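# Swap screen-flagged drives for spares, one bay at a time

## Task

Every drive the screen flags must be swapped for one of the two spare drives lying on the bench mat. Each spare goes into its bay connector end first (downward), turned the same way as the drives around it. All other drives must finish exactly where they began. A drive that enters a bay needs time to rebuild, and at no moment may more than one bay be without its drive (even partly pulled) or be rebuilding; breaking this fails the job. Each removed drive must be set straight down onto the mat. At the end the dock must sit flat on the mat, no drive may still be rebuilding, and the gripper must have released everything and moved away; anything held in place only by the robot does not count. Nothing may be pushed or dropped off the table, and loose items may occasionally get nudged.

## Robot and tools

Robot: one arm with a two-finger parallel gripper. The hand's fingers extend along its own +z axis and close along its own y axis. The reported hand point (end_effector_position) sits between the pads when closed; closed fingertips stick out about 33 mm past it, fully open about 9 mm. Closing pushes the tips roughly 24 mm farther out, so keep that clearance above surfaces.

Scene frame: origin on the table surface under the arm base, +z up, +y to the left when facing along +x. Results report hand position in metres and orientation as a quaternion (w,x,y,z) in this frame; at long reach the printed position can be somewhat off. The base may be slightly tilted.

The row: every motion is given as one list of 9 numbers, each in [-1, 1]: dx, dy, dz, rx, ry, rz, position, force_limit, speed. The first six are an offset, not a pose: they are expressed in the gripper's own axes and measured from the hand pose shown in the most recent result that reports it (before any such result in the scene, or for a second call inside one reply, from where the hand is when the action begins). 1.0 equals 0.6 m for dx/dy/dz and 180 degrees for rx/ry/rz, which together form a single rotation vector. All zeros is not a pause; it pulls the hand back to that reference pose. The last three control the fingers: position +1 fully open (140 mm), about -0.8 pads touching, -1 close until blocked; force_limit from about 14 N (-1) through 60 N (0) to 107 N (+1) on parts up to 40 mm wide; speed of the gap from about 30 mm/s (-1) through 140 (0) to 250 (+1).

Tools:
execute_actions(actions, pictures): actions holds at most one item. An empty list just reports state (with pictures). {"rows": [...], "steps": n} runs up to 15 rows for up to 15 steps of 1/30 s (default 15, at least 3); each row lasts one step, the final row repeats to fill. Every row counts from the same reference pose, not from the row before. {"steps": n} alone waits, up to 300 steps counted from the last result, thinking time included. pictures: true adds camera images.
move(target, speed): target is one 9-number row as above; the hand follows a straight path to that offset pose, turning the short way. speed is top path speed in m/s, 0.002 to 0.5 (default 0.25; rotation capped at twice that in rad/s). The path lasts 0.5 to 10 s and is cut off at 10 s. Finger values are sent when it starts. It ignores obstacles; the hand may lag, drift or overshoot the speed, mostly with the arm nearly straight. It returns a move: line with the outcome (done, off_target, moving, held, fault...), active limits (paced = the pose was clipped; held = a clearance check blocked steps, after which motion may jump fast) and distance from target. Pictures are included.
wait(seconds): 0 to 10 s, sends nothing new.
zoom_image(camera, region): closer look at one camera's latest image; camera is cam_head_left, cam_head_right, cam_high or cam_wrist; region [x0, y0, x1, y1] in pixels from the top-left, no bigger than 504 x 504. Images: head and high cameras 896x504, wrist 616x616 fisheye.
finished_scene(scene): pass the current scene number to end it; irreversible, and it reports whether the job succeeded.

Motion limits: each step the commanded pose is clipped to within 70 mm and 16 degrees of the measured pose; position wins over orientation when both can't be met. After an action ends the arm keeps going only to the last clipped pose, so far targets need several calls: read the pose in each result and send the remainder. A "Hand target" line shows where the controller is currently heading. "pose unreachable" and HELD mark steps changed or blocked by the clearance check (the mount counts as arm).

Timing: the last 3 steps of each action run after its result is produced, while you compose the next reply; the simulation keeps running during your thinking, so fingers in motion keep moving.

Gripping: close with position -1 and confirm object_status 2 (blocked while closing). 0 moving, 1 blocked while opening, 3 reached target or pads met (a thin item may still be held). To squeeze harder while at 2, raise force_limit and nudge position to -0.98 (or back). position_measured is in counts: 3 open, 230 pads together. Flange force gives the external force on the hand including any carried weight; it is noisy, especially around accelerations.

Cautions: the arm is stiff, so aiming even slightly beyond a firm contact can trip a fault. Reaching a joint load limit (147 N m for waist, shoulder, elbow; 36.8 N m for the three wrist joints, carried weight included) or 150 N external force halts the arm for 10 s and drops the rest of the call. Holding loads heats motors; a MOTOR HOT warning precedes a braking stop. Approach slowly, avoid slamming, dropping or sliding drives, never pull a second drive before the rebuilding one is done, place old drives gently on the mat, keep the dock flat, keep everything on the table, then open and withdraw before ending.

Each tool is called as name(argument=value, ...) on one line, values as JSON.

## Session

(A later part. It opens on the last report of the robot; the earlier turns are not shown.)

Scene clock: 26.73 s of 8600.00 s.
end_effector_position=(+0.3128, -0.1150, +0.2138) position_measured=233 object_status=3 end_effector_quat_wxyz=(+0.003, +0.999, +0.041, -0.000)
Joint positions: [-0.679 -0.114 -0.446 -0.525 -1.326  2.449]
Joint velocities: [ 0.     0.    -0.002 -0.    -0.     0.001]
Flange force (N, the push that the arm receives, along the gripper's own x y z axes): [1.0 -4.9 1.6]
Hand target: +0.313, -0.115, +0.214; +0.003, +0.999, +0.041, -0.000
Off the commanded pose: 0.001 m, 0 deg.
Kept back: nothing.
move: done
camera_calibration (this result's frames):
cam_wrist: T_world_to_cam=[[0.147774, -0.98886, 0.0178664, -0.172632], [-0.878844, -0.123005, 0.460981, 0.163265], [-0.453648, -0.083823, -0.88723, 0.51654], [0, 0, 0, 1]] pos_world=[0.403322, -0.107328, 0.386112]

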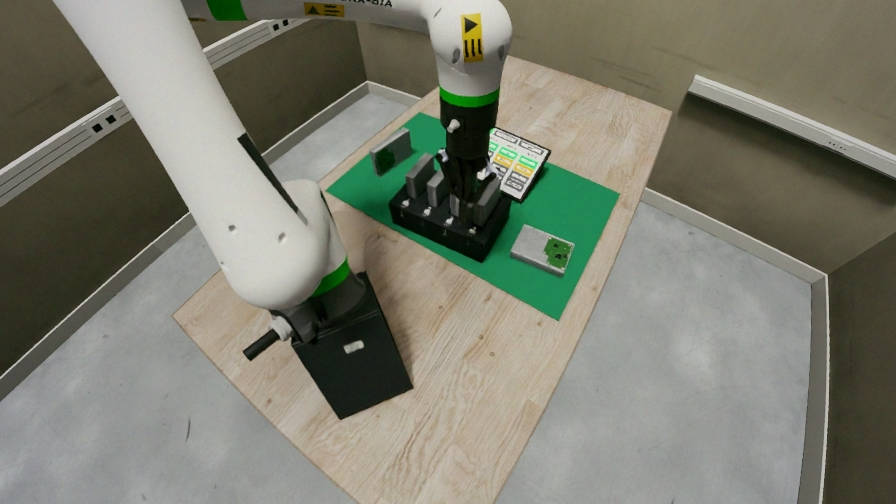

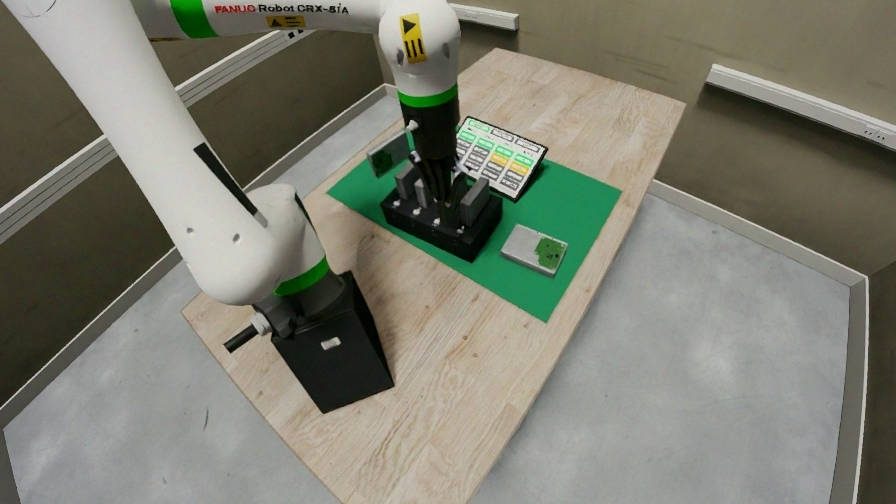

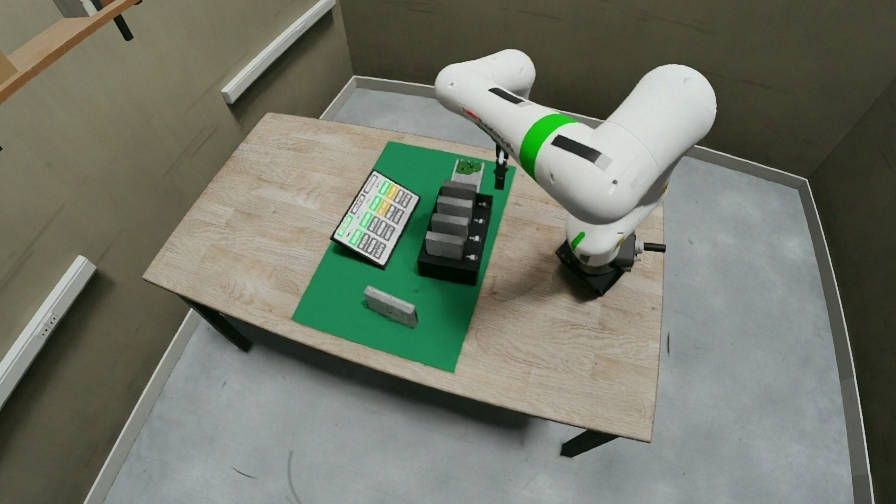

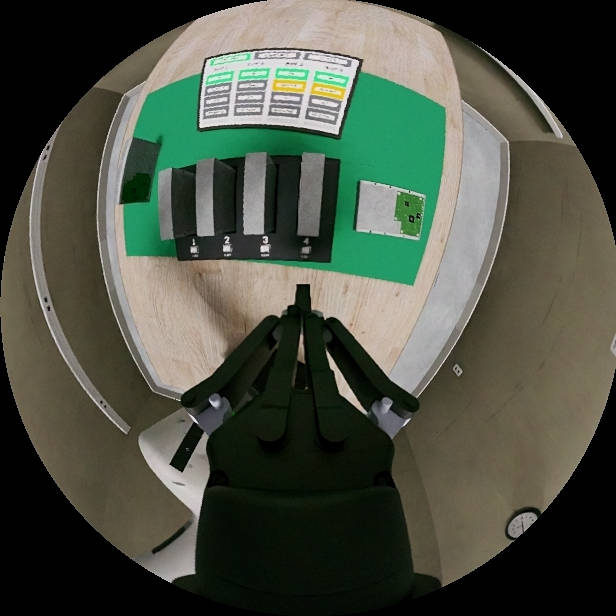

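move(target=[0.068,0.002,0.148,0,0,0,-1,0,0], speed=0.08)

execute_actions(actions=[{"rows":[[0,0,0.002,0,0,0,-1,0,0],[0,0,0.004,0,0,0,-1,0,0],[0,0,0.006,0,0,0,-1,0,0],[0,0,0.008,0,0,0,-1,0,0]]}])

zoom_image(camera="cam_head_left", region=[420, 160, 540, 265])

Scene clock: 28.50 s of 8600.00 s.
end_effector_position=(+0.3531, -0.1131, +0.1249) position_measured=233 object_status=3 end_effector_quat_wxyz=(+0.003, +0.999, +0.040, -0.000)
Joint positions: [-0.505  0.026 -0.48  -0.58  -1.096  2.401]
Joint velocities: [ 0.    -0.     0.005 -0.001  0.002  0.002]
Flange force (N, the push that the arm receives, along the gripper's own x y z axes): [-0.4 2.3 -4.6]
Hand target: +0.353, -0.113, +0.125; +0.003, +0.999, +0.040, -0.000
Off the commanded pose: 0.001 m, 0 deg.
Kept back: nothing.
move: done
camera_calibration (this result's frames):
cam_wrist: T_world_to_cam=[[0.14735, -0.988931, 0.0173931, -0.174895], [-0.878935, -0.122855, 0.460847, 0.240038], [-0.453609, -0.0831931, -0.887309, 0.456127], [0, 0, 0, 1]] pos_world=[0.443651, -0.105522, 0.297147]

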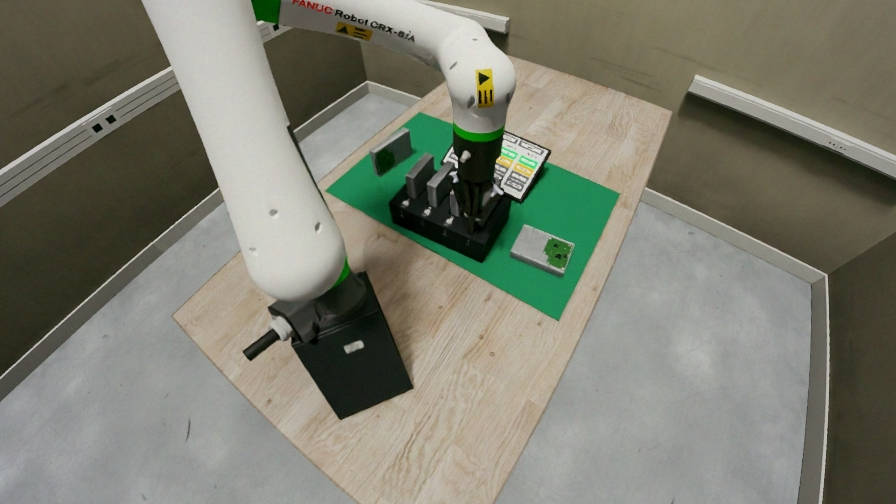

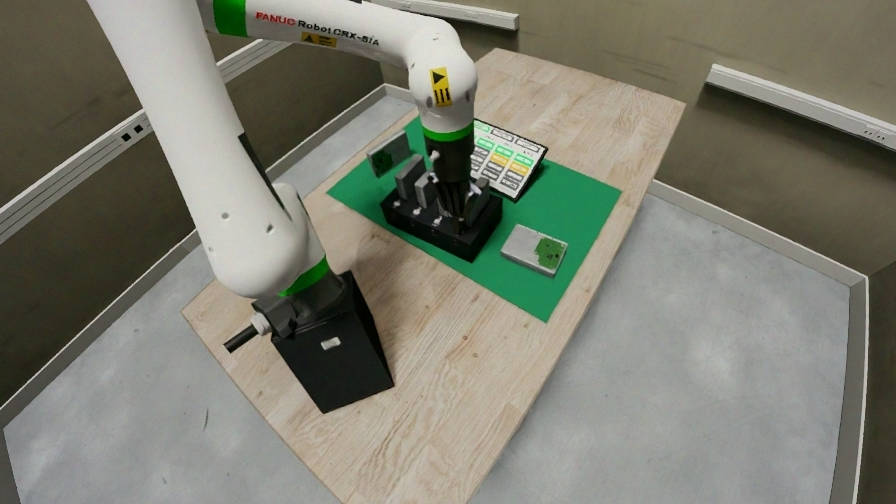

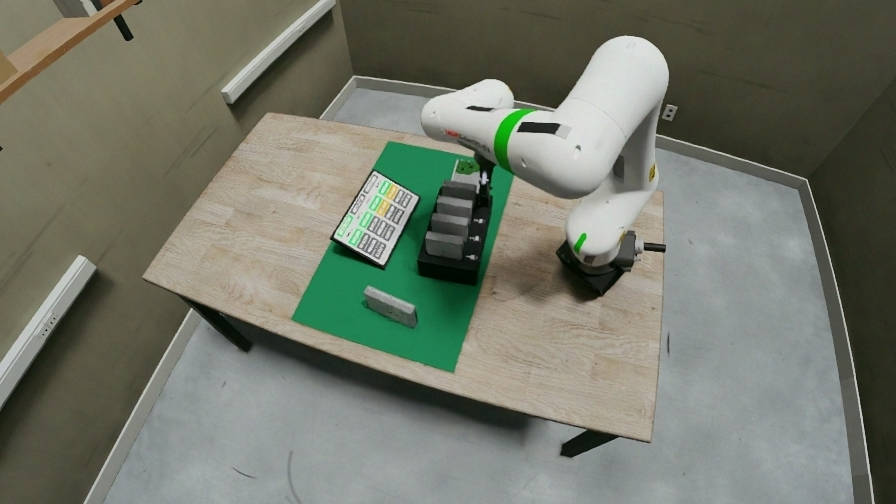

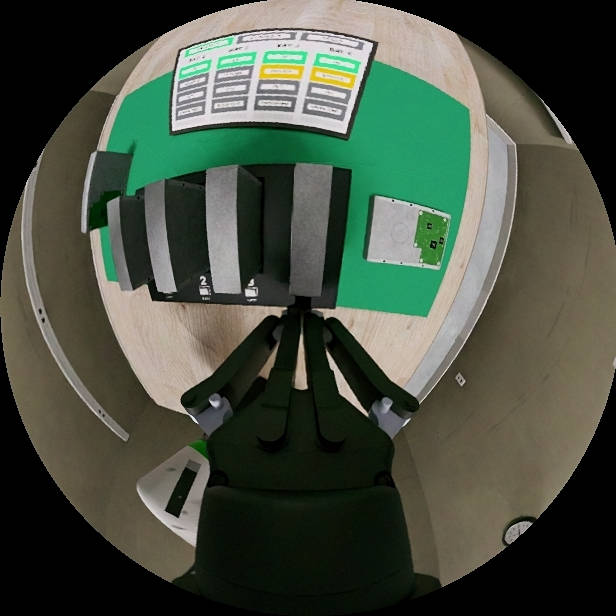

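Scene clock: 28.90 s of 8600.00 s.
end_effector_position=(+0.3531, -0.1132, +0.1202) position_measured=233 object_status=3 end_effector_quat_wxyz=(+0.003, +0.999, +0.040, -0.000)
Joint positions: [-0.499  0.032 -0.484 -0.584 -1.084  2.403]
Joint velocities: [-0.     0.001 -0.001 -0.    -0.001  0.001]
Flange force (N, the push that the arm receives, along the gripper's own x y z axes): [-16.6 -21.8 -138.6]
Steps of this call (steps 1 to 12: the first 12 steps of this action). Readings (end_effector_position | what the end effector reports):
1: (+0.3532, -0.1131, +0.1248) | position_measured=233 object_status=3
2: (+0.3535, -0.1132, +0.1244) | position_measured=233 object_status=3
4: (+0.3533, -0.1132, +0.1224) | position_measured=233 object_status=3
8: (+0.3532, -0.1133, +0.1204) | position_measured=233 object_status=3
12: the state above

Region (420, 160, 540, 265) of cam_head_left's 896x504 image, scaled by 4.200, with more detail than that image has; it fills the top 441 rows of this view, and the rest is white.

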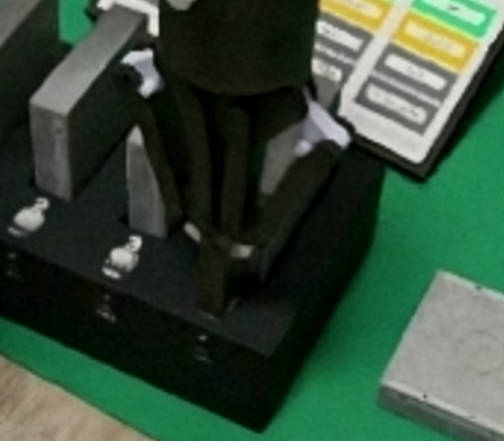

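move(target=[0,0,-0.2,0,0,0,-0.3,0,0], speed=0.1)

move(target=[0.134,0.001,0,0,0,0,-0.3,0,0], speed=0.1)

Scene clock: 39.07 s of 8600.00 s.
end_effector_position=(+0.3534, -0.1131, +0.1227) position_measured=233 object_status=3 end_effector_quat_wxyz=(+0.004, +0.999, +0.043, -0.000)
Joint positions: [-0.499  0.027 -0.483 -0.58  -1.088  2.403]
Joint velocities: [ 0.     0.    -0.001  0.001  0.001  0.   ]
Flange force (N, the push that the arm receives, along the gripper's own x y z axes): [-6.6 -0.1 -29.8]
Hand target: +0.353, -0.113, +0.123; +0.004, +0.999, +0.043, -0.000
Off your previous action's commanded pose: 0.000 m, 0 deg at its last step (step 3 of this call).
Off the commanded pose: 0.117 m, 0 deg.
FORCE FAULT: contact force on the arm reached its limit, and the arm stopped for 10 seconds. The contact can be on any part of the arm, not only on its tool. The arm's remaining commands of this call were not run. The arm holds still and accepts commands again. Move the arm away from the contact; if what it grips holds it there, let go first. Pushing or pulling that hard again can fault the arm again.
Kept back: nothing.
move: fault
camera_calibration (this result's frames):
cam_wrist: T_world_to_cam=[[0.152575, -0.988086, 0.0201814, -0.17695], [-0.878315, -0.126206, 0.461124, 0.240694], [-0.453083, -0.0880814, -0.887106, 0.453644], [0, 0, 0, 1]] pos_world=[0.443942, -0.104507, 0.295011]

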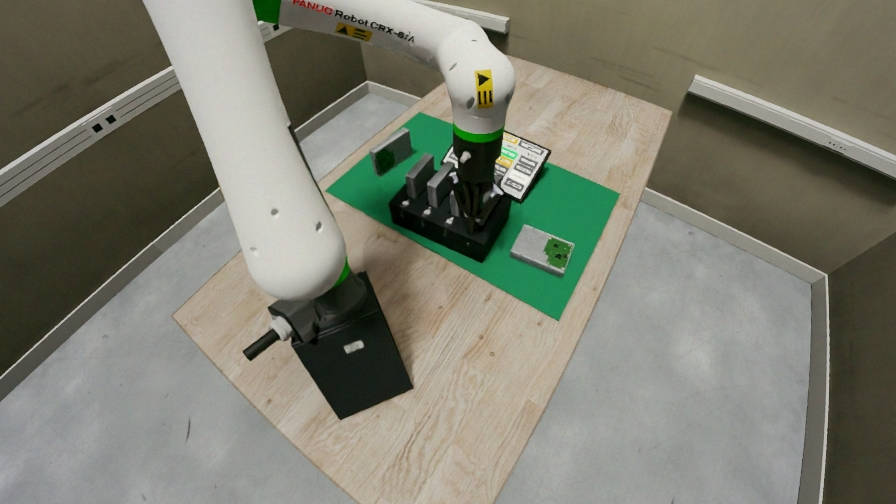

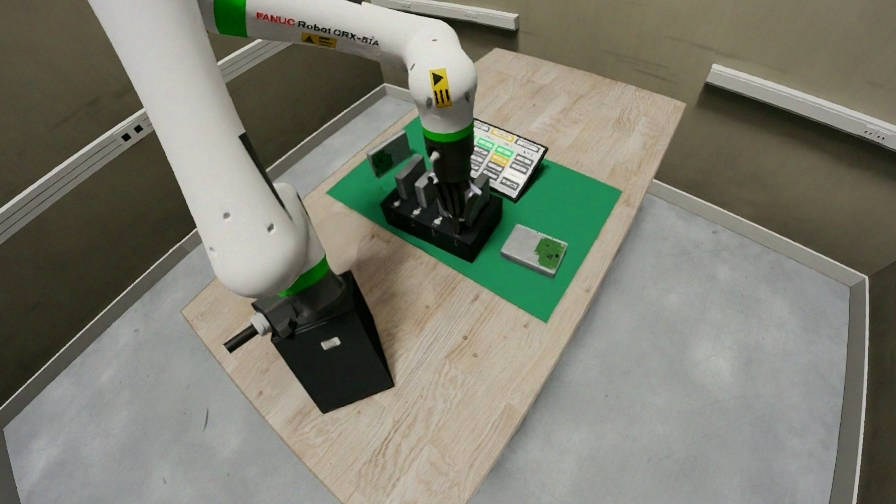

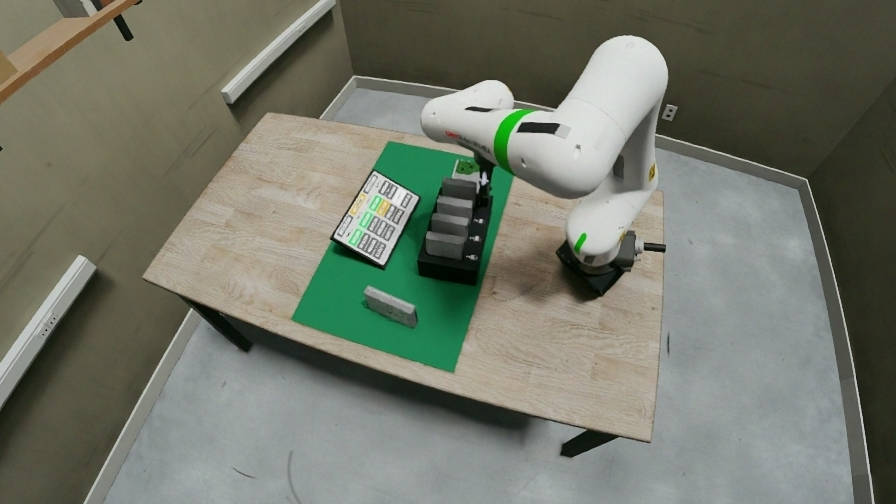

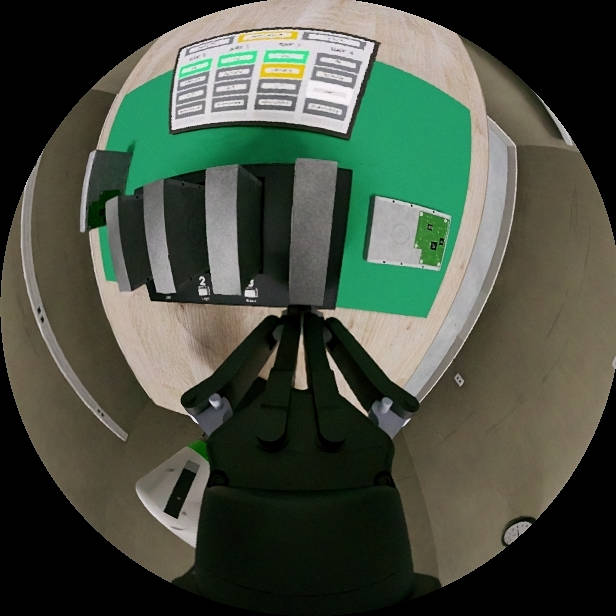

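not run: a fault stop came before this call.

move(target=[0,0.001,-0.055,0.0025,0,0.0015,-0.3,0,-0.5], speed=0.06)

move(target=[0.134,0,0,0,0,0,-0.3,0,0], speed=0.06)

move(target=[0,0,0,0,0,0,-1,0,-0.5])

move(target=[0,0,-0.17,0,0,0,-1,0,-0.5], speed=0.05)

Scene clock: 40.13 s of 8600.00 s.
end_effector_position=(+0.3536, -0.1134, +0.1557) position_measured=167 object_status=3 end_effector_quat_wxyz=(+0.000, +0.999, +0.041, -0.000)
Joint positions: [-0.547 -0.006 -0.443 -0.562 -1.178  2.398]
Joint velocities: [ 0.    -0.001  0.001 -0.     0.001 -0.   ]
Flange force (N, the push that the arm receives, along the gripper's own x y z axes): [-1.9 -7.4 0.6]
Hand target: +0.354, -0.113, +0.156; +0.000, +0.999, +0.041, -0.000
Off the commanded pose: 0.000 m, 0 deg.
Kept back: nothing.
move: done
camera_calibration (this result's frames):
cam_wrist: T_world_to_cam=[[0.148007, -0.988909, 0.0123859, -0.175274], [-0.878579, -0.125723, 0.460753, 0.225797], [-0.454085, -0.0790764, -0.887442, 0.484375], [0, 0, 0, 1]] pos_world=[0.44427, -0.10664, 0.327989]

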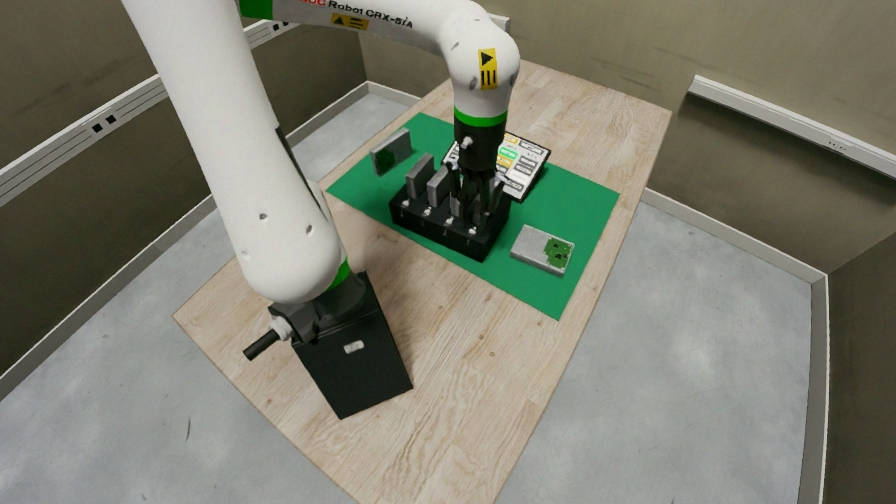

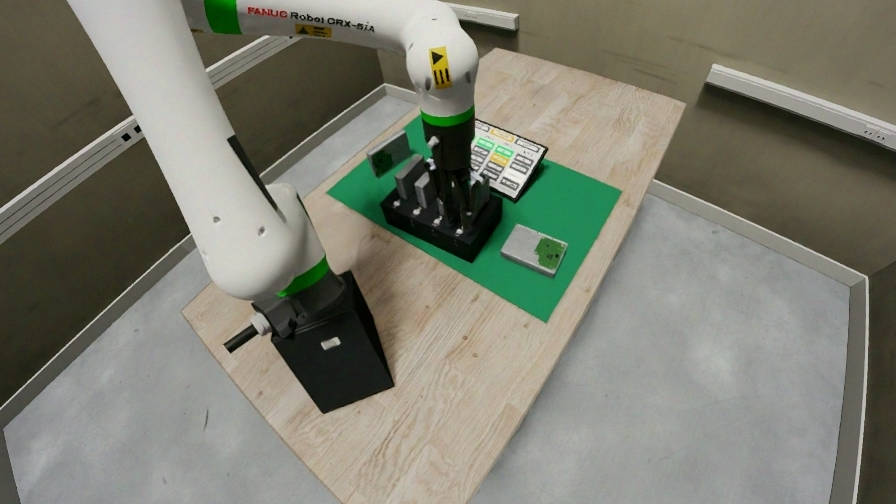

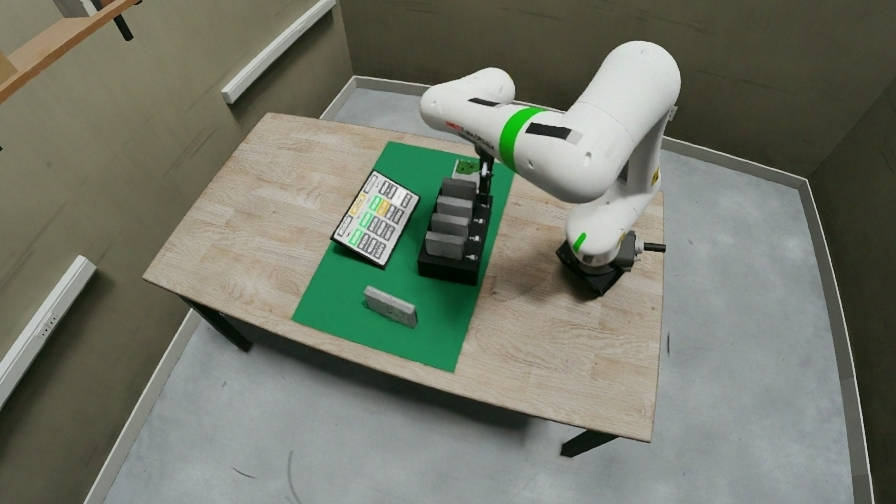

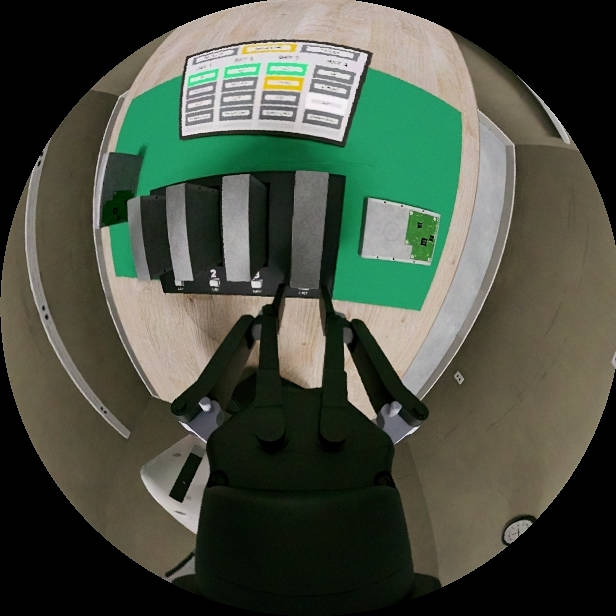

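Scene clock: 41.73 s of 8600.00 s.
end_effector_position=(+0.4338, -0.1065, +0.1554) position_measured=167 object_status=3 end_effector_quat_wxyz=(-0.000, +0.999, +0.041, -0.000)
Joint positions: [-0.453  0.097 -0.274 -0.555 -1.188  2.281]
Joint velocities: [ 0.001  0.001 -0.    -0.     0.     0.   ]
Flange force (N, the push that the arm receives, along the gripper's own x y z axes): [-2.0 -10.7 0.9]
Hand target: +0.434, -0.107, +0.155; -0.000, +0.999, +0.041, -0.000
Off the commanded pose: 0.000 m, 0 deg.
Kept back: nothing.
move: done
camera_calibration (this result's frames):
cam_wrist: T_world_to_cam=[[0.148, -0.988917, 0.0118071, -0.180239], [-0.878682, -0.126005, 0.460478, 0.297293], [-0.453887, -0.0785257, -0.887593, 0.521033], [0, 0, 0, 1]] pos_world=[0.524391, -0.0998665, 0.327696]

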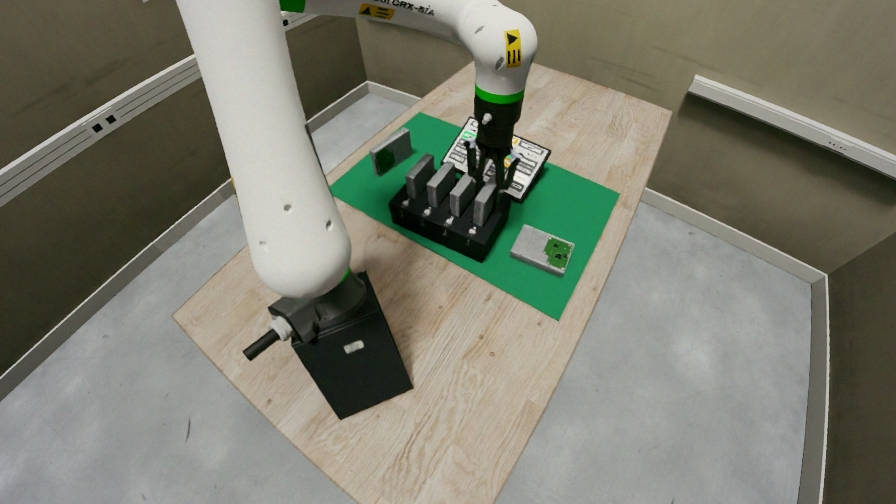

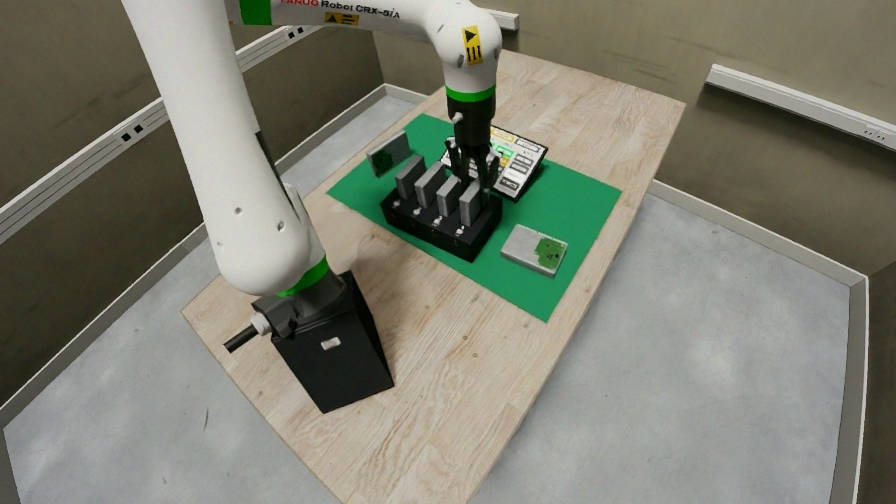

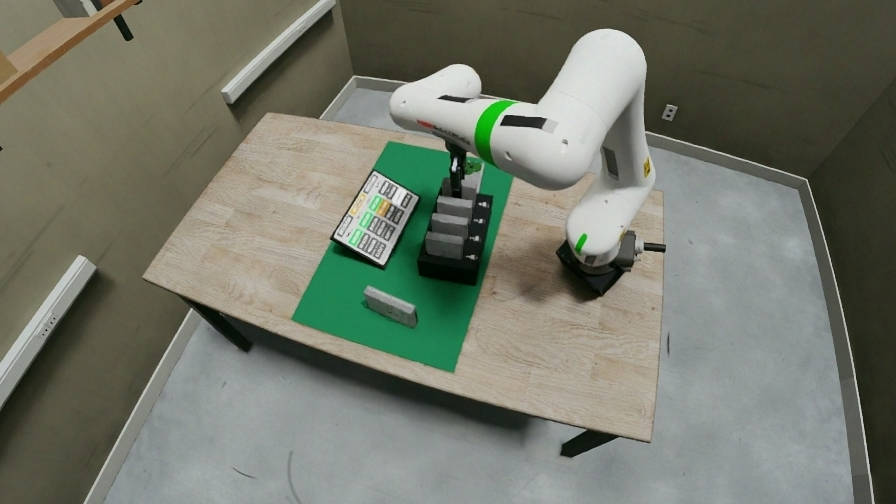

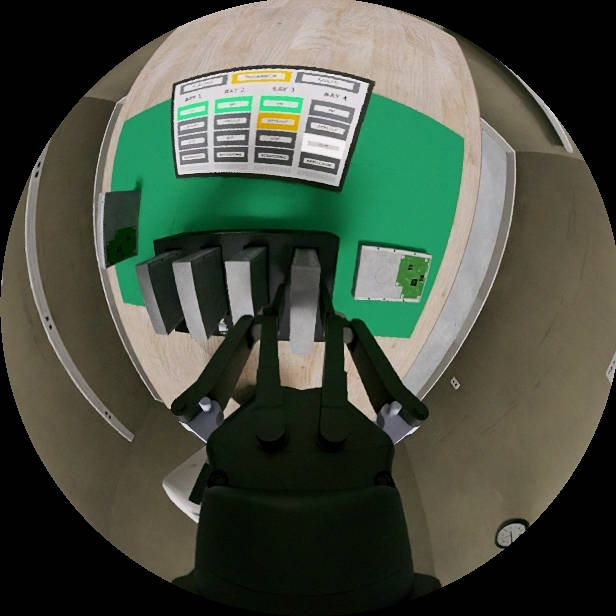

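Scene clock: 42.23 s of 8600.00 s.
end_effector_position=(+0.4338, -0.1066, +0.1554) position_measured=194 object_status=2 end_effector_quat_wxyz=(-0.000, +0.999, +0.041, -0.000)
Joint positions: [-0.453  0.097 -0.274 -0.555 -1.188  2.281]
Joint velocities: [ 0.     0.    -0.001  0.    -0.001 -0.   ]
Flange force (N, the push that the arm receives, along the gripper's own x y z axes): [-3.5 -4.5 -4.8]
Hand target: +0.434, -0.107, +0.155; -0.000, +0.999, +0.041, -0.000
Off the commanded pose: 0.000 m, 0 deg.
Kept back: nothing.
move: done
camera_calibration (this result's frames):
cam_wrist: T_world_to_cam=[[0.148074, -0.988905, 0.0119036, -0.180327], [-0.878636, -0.126019, 0.460563, 0.297235], [-0.453953, -0.0786564, -0.887547, 0.521056], [0, 0, 0, 1]] pos_world=[0.524398, -0.0998841, 0.327713]

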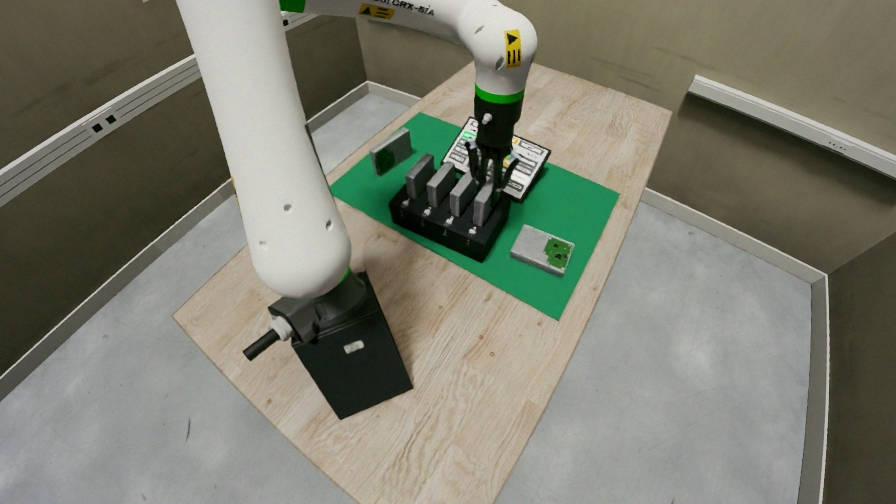

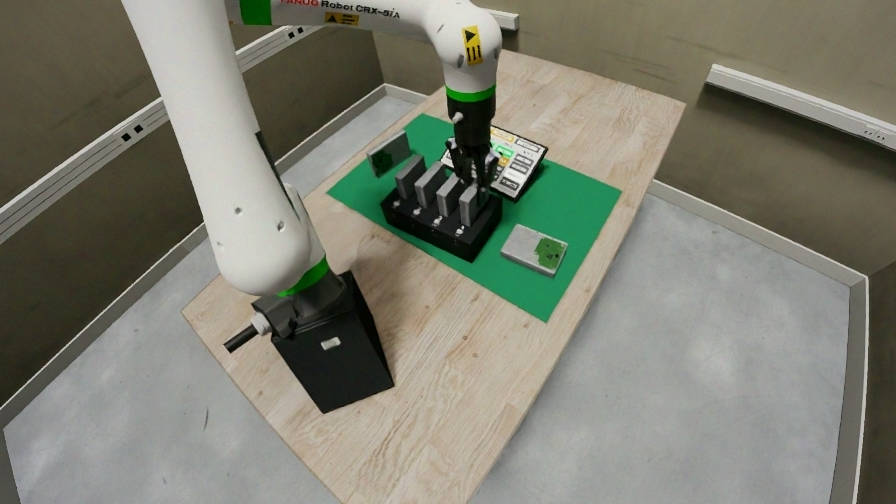

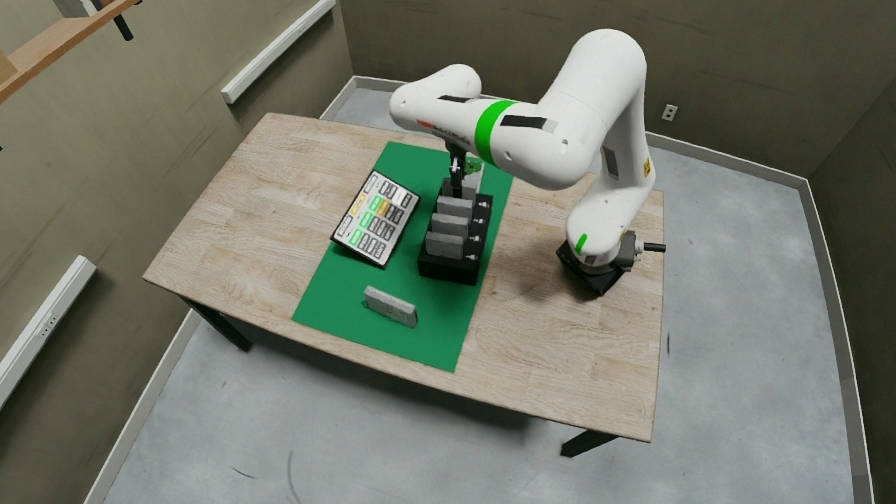

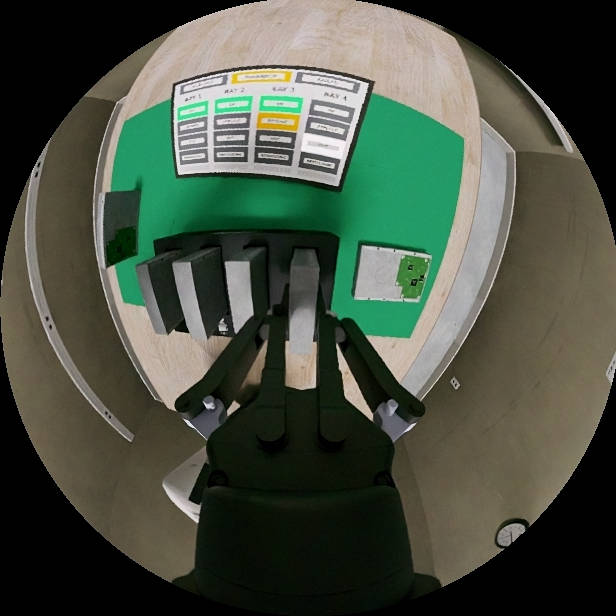

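Scene clock: 44.53 s of 8600.00 s.
end_effector_position=(+0.4342, -0.1067, +0.2574) position_measured=194 object_status=2 end_effector_quat_wxyz=(-0.000, +0.999, +0.041, -0.000)
Joint positions: [-0.567  0.027 -0.134 -0.521 -1.425  2.267]
Joint velocities: [-0.001  0.001 -0.001 -0.    -0.    -0.001]
Flange force (N, the push that the arm receives, along the gripper's own x y z axes): [-1.0 -5.0 10.3]
Hand target: +0.434, -0.107, +0.257; -0.000, +0.999, +0.041, -0.000
Off the commanded pose: 0.000 m, 0 deg.
Kept back: nothing.
move: done
camera_calibration (this result's frames):
cam_wrist: T_world_to_cam=[[0.148456, -0.988846, 0.0120444, -0.181887], [-0.878554, -0.126287, 0.460646, 0.250573], [-0.453987, -0.0789671, -0.887502, 0.611749], [0, 0, 0, 1]] pos_world=[0.52487, -0.0999063, 0.429694]

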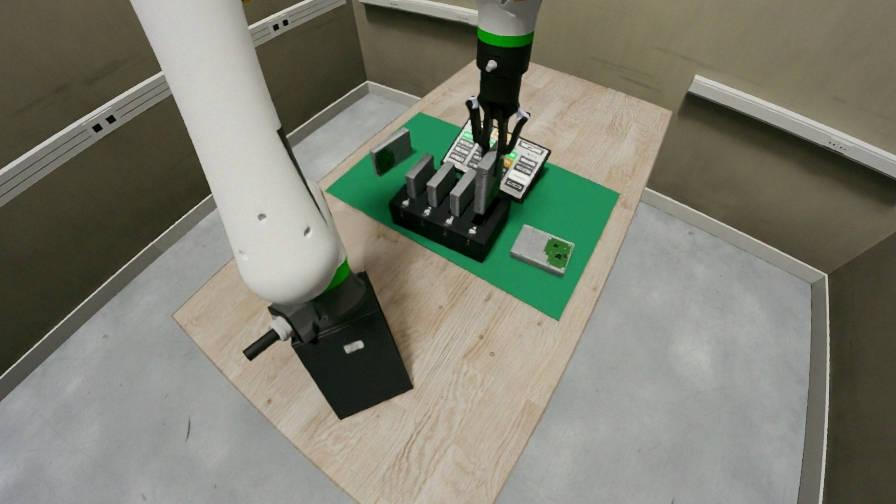

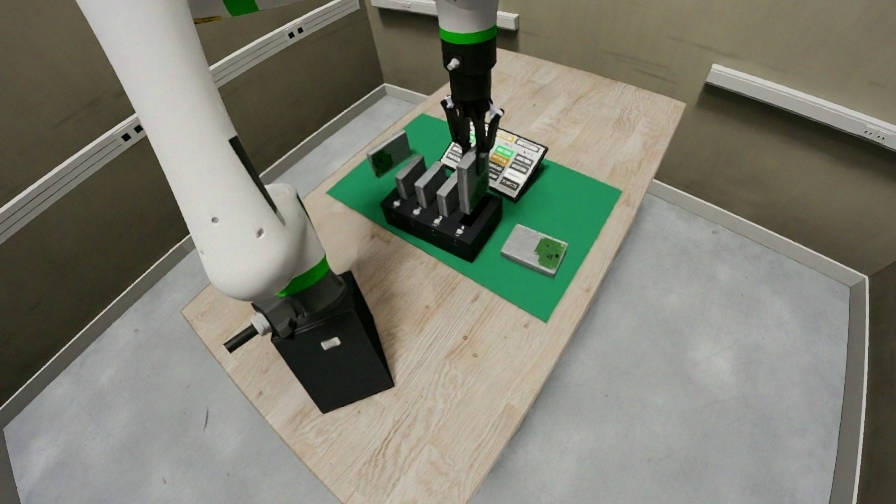

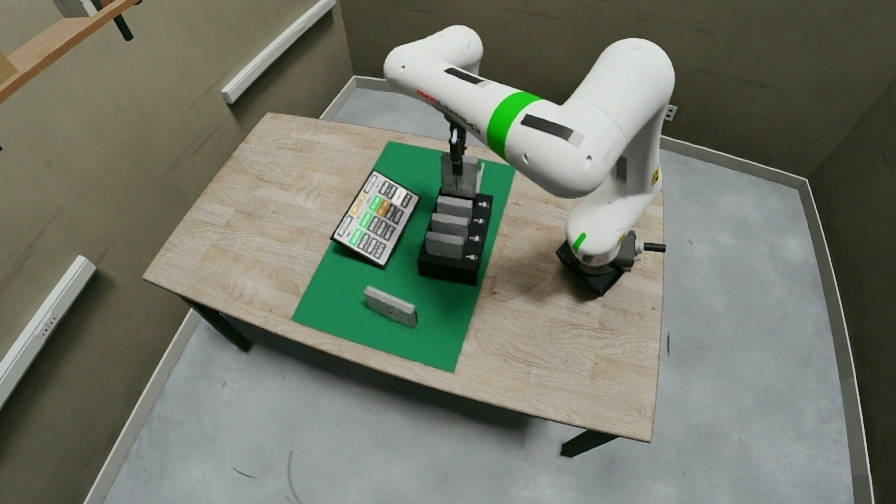

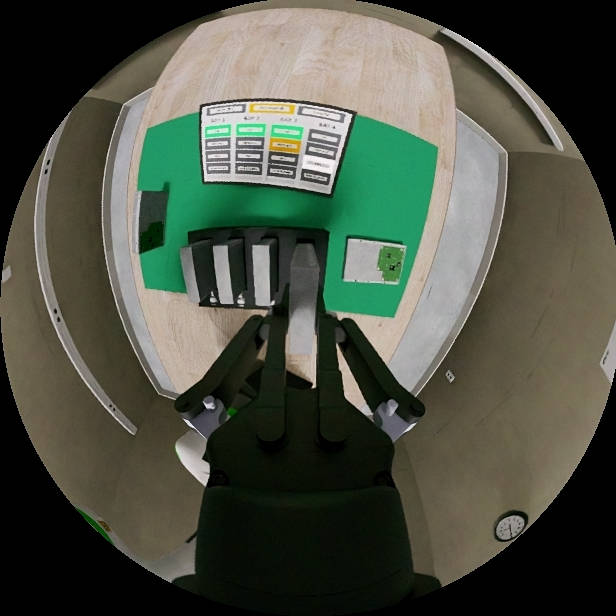

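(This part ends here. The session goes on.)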